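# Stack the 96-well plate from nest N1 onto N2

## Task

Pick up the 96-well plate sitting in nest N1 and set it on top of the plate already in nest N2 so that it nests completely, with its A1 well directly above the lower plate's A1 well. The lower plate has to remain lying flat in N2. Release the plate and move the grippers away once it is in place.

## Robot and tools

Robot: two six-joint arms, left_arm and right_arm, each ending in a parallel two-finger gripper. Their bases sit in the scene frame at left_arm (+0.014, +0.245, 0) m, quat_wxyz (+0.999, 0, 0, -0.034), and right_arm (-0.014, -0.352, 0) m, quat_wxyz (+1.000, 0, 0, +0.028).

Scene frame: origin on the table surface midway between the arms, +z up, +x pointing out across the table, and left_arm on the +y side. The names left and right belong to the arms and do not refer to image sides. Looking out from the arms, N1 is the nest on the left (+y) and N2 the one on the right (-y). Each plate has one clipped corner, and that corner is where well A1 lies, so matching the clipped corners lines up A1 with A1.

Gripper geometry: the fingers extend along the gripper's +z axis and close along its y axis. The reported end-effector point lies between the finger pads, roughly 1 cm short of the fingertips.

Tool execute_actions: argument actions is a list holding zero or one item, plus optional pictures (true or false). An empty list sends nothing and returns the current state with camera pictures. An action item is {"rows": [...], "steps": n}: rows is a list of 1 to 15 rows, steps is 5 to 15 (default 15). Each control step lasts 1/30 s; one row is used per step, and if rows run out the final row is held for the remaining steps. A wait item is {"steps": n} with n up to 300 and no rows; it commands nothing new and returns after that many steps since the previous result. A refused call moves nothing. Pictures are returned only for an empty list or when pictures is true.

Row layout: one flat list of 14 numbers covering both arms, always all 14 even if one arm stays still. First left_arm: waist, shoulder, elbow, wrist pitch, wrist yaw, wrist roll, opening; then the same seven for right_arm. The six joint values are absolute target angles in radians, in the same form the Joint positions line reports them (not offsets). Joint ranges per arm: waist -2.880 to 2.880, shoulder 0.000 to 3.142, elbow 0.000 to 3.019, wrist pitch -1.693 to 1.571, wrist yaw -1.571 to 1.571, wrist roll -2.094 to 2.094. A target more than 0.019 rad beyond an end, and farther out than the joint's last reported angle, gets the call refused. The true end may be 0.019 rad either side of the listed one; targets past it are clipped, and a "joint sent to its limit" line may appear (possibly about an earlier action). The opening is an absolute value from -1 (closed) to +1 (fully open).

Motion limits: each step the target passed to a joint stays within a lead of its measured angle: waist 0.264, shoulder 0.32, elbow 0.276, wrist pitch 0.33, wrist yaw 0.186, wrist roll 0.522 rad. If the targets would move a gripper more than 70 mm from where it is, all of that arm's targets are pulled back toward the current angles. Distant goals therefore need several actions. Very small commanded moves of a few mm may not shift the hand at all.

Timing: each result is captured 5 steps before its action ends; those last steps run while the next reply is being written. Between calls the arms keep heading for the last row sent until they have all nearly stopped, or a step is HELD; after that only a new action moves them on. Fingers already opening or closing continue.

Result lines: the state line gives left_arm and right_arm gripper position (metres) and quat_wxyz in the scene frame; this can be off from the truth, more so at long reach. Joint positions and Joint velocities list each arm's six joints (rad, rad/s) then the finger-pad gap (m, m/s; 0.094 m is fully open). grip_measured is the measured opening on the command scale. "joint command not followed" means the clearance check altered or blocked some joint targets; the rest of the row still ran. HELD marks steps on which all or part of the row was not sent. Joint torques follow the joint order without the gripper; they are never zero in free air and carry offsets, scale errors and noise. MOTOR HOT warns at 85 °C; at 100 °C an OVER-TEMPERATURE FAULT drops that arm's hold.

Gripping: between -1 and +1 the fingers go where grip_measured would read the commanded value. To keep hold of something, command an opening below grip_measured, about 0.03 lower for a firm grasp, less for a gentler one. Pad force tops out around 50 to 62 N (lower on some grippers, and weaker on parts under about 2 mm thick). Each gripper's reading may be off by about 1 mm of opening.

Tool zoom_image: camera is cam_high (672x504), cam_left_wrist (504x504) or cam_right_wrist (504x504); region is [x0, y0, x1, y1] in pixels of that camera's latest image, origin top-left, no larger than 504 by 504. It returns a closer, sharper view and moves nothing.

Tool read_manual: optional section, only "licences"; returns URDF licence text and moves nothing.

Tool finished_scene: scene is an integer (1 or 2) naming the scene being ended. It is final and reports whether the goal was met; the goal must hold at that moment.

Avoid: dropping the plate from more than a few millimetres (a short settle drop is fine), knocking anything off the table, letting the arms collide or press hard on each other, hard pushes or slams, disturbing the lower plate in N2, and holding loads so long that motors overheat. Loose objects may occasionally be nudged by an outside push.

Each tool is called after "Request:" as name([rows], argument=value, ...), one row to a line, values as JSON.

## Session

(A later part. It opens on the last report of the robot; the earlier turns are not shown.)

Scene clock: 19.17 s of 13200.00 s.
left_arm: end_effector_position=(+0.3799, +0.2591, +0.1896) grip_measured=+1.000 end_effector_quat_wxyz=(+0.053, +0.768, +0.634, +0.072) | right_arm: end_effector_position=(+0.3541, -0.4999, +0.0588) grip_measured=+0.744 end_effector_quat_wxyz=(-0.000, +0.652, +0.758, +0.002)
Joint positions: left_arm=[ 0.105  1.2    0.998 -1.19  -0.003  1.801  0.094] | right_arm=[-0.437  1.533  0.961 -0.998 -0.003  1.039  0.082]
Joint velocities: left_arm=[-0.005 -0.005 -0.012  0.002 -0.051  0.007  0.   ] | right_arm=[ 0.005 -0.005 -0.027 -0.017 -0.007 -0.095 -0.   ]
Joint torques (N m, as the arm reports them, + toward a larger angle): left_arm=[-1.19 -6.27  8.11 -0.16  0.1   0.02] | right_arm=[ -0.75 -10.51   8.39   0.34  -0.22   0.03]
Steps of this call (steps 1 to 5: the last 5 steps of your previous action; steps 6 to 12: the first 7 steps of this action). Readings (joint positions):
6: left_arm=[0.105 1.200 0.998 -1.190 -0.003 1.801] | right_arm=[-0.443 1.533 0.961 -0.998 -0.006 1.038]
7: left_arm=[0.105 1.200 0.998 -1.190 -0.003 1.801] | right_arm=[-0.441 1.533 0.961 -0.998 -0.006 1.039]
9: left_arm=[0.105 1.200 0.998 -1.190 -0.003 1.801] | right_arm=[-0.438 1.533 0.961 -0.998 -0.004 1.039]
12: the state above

The play is bounded at about 3 mm in each direction, similar to scene 1. Recentring and releasing.

Request:
execute_actions([
  {"rows":[[0.1,1.2,1,-1.2,0,1.8,1,-0.455,1.535,0.97,-1.016,0,1.04,0.69]],"steps":8},
])

Request:
execute_actions([
  {"rows":[[0.1,1.2,1,-1.2,0,1.8,1,-0.441,1.533,0.97,-1.002,0,1.04,0.69],[0.1,1.2,1,-1.2,0,1.8,1,-0.441,1.533,0.97,-1.002,0,1.04,0.76],[0.1,1.2,1,-1.2,0,1.8,1,-0.441,1.533,0.97,-1.002,0,1.04,1]],"steps":8},
])

Request:
execute_actions([
  {"rows":[[0.1,1.2,1,-1.2,0,1.8,1,-0.441,1.42,0.97,-1.002,0,1.04,1]],"steps":10},
])

Request:
execute_actions([
  {"rows":[[0.1,1.2,1,-1.2,0,1.8,1,-0.3,1,0.75,-1.3,0,1.04,1]]},
], pictures=true)

Request:
zoom_image(camera="cam_right_wrist", region=[0,0,270,270])

Request:
zoom_image(camera="cam_high", region=[290,135,350,180])

Scene clock: 19.53 s of 13200.00 s.
left_arm: end_effector_position=(+0.3799, +0.2591, +0.1896) grip_measured=+1.000 end_effector_quat_wxyz=(+0.053, +0.768, +0.634, +0.072) | right_arm: end_effector_position=(+0.3533, -0.5008, +0.0588) grip_measured=+0.744 end_effector_quat_wxyz=(-0.001, +0.653, +0.757, +0.002)
Joint positions: left_arm=[ 0.105  1.2    0.998 -1.19  -0.003  1.801  0.094] | right_arm=[-0.441  1.533  0.961 -1.    -0.004  1.039  0.082]
Joint velocities: left_arm=[-0.015  0.005  0.012  0.007 -0.007 -0.081  0.   ] | right_arm=[-0.015 -0.005 -0.002 -0.017  0.007  0.007 -0.001]
Joint torques (N m, as the arm reports them, + toward a larger angle): left_arm=[-1.14 -6.25  8.1  -0.16  0.1   0.03] | right_arm=[ -2.7  -11.38   8.89  -0.17   0.32   0.05]
Steps of this call (steps 1 to 5: the last 5 steps of your previous action; steps 6 to 8: the robot went on to your last target; steps 9 to 11: the first 3 steps of this action). Readings (joint positions):
9: left_arm=[0.105 1.200 0.998 -1.190 -0.003 1.801] | right_arm=[-0.439 1.533 0.961 -0.999 -0.002 1.039]
10: left_arm=[0.105 1.200 0.998 -1.190 -0.003 1.801] | right_arm=[-0.440 1.533 0.961 -1.000 -0.004 1.039]
11: the state above

Scene clock: 19.80 s of 13200.00 s.
left_arm: end_effector_position=(+0.3799, +0.2591, +0.1896) grip_measured=+1.000 end_effector_quat_wxyz=(+0.053, +0.768, +0.634, +0.072) | right_arm: end_effector_position=(+0.3531, -0.5010, +0.0588) grip_measured=+0.911 end_effector_quat_wxyz=(-0.002, +0.653, +0.757, +0.002)
Joint positions: left_arm=[ 0.105  1.2    0.998 -1.19  -0.003  1.801  0.094] | right_arm=[-0.442  1.533  0.961 -1.    -0.004  1.039  0.09 ]
Joint velocities: left_arm=[-0.015 -0.005  0.002 -0.007 -0.037 -0.037  0.   ] | right_arm=[-0.015 -0.005 -0.007 -0.012  0.051 -0.007  0.185]
Joint torques (N m, as the arm reports them, + toward a larger angle): left_arm=[-1.14 -6.25  8.11 -0.17  0.1   0.03] | right_arm=[ -2.13 -11.87   8.77   0.27   0.25   0.04]
Steps of this call (steps 1 to 5: the last 5 steps of your previous action; steps 6 to 8: the first 3 steps of this action). Readings (joint positions):
6: left_arm=[0.105 1.200 0.998 -1.190 -0.003 1.801] | right_arm=[-0.442 1.533 0.961 -1.000 -0.005 1.039]
7: left_arm=[0.105 1.200 0.998 -1.190 -0.003 1.801] | right_arm=[-0.442 1.533 0.961 -1.000 -0.005 1.039]
8: the state above

Scene clock: 20.13 s of 13200.00 s.
left_arm: end_effector_position=(+0.3799, +0.2591, +0.1896) grip_measured=+1.000 end_effector_quat_wxyz=(+0.053, +0.768, +0.634, +0.072) | right_arm: end_effector_position=(+0.3553, -0.5021, +0.0836) grip_measured=+1.000 end_effector_quat_wxyz=(+0.030, +0.653, +0.757, +0.012)
Joint positions: left_arm=[ 0.105  1.2    0.998 -1.19  -0.003  1.801  0.094] | right_arm=[-0.442  1.464  0.957 -1.    -0.004  1.039  0.094]
Joint velocities: left_arm=[-0.005 -0.005  0.007 -0.012 -0.037  0.095  0.   ] | right_arm=[-0.024 -0.542 -0.012  0.022 -0.007 -0.081  0.   ]
Joint torques (N m, as the arm reports them, + toward a larger angle): left_arm=[-1.09 -6.22  8.11 -0.17  0.11  0.03] | right_arm=[ -2.1  -12.52   9.67   0.53   0.24   0.03]
Steps of this call (steps 1 to 5: the last 5 steps of your previous action; steps 6 to 10: the first 5 steps of this action). Readings (joint positions):
6: left_arm=[0.105 1.200 0.998 -1.190 -0.003 1.801] | right_arm=[-0.442 1.528 0.960 -1.000 -0.004 1.039]
7: left_arm=[0.105 1.200 0.998 -1.190 -0.003 1.801] | right_arm=[-0.442 1.517 0.958 -1.000 -0.004 1.039]
9: left_arm=[0.105 1.200 0.998 -1.190 -0.003 1.801] | right_arm=[-0.442 1.482 0.957 -1.000 -0.004 1.039]
10: the state above

Scene clock: 20.63 s of 13200.00 s.
left_arm: end_effector_position=(+0.3799, +0.2591, +0.1896) grip_measured=+1.000 end_effector_quat_wxyz=(+0.053, +0.768, +0.634, +0.072) | right_arm: end_effector_position=(+0.2258, -0.4099, +0.1467) grip_measured=+1.000 end_effector_quat_wxyz=(+0.018, +0.594, +0.804, +0.009)
Joint positions: left_arm=[ 0.105  1.2    0.998 -1.19  -0.003  1.801  0.094] | right_arm=[-0.291  0.975  0.738 -1.293 -0.002  1.039  0.094]
Joint velocities: left_arm=[-0.015  0.015 -0.002  0.007  0.051 -0.051  0.   ] | right_arm=[ 0.005 -0.737  0.076 -0.061  0.022  0.066  0.   ]
Joint torques (N m, as the arm reports them, + toward a larger angle): left_arm=[-1.09 -6.26  8.13 -0.16  0.1   0.03] | right_arm=[-3.55  2.66 10.35  0.55  0.15  0.02]
Steps of this call (steps 1 to 5: the last 5 steps of your previous action; steps 6 to 15: the first 10 steps of this action). Readings (joint positions):
6: left_arm=[0.105 1.200 0.998 -1.190 -0.003 1.801] | right_arm=[-0.437 1.412 0.947 -1.019 -0.002 1.039]
7: left_arm=[0.105 1.200 0.998 -1.190 -0.003 1.801] | right_arm=[-0.427 1.388 0.921 -1.054 -0.002 1.039]
9: left_arm=[0.105 1.200 0.998 -1.190 -0.003 1.801] | right_arm=[-0.390 1.305 0.847 -1.136 -0.002 1.039]
13: left_arm=[0.105 1.200 0.998 -1.190 -0.003 1.801] | right_arm=[-0.303 1.056 0.741 -1.273 -0.002 1.039]
15: the state above

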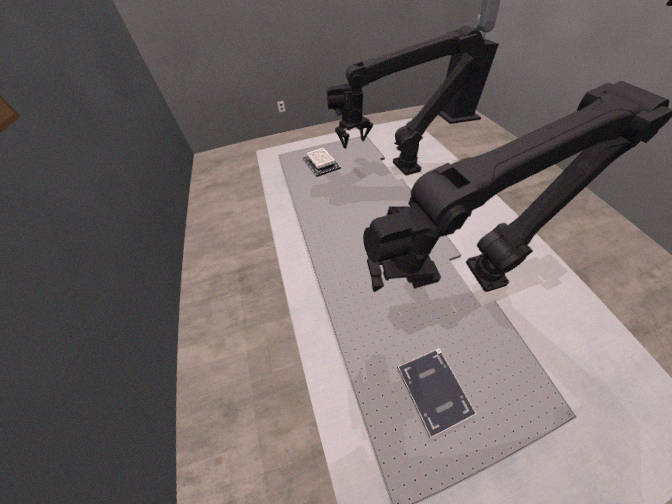

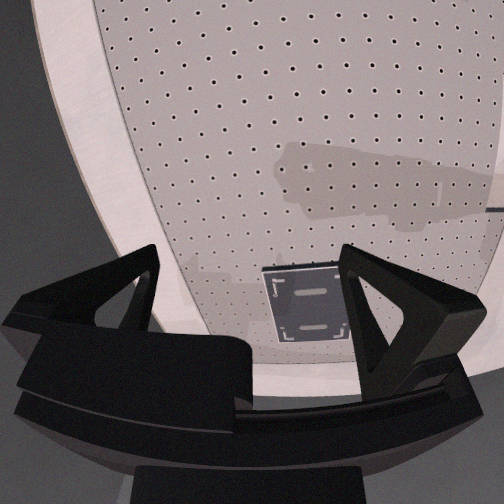

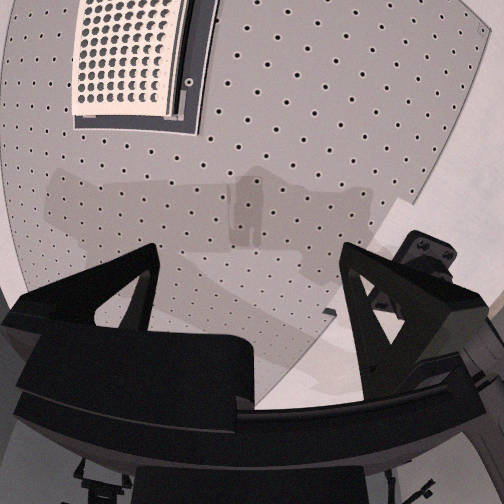

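Region (0, 0, 270, 270) of cam_right_wrist's 504x504 image, scaled by 1.867, with more detail than that image has.

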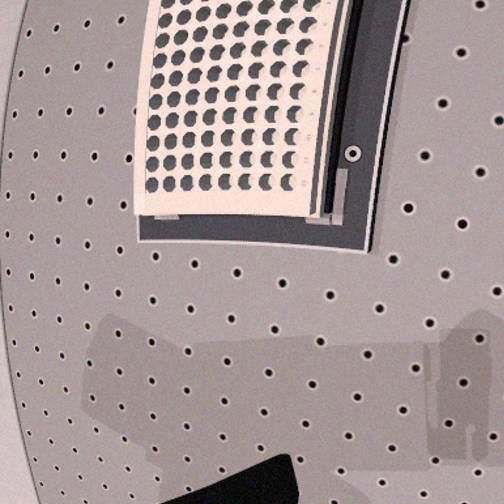

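Region (290, 135, 350, 180) of cam_high's 672x504 image, scaled by 8.400, with more detail than that image has; it fills the top 378 rows of this view, and the rest is white.

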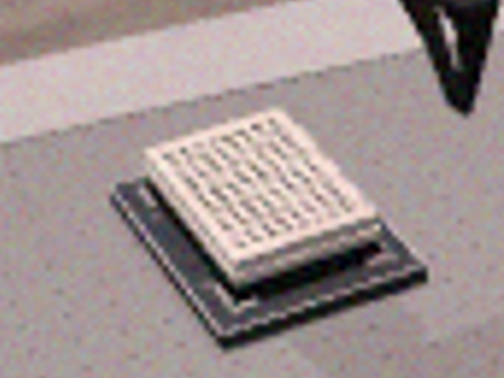

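Request:
finished_scene(scene=2)

The scene is finished: the task was done.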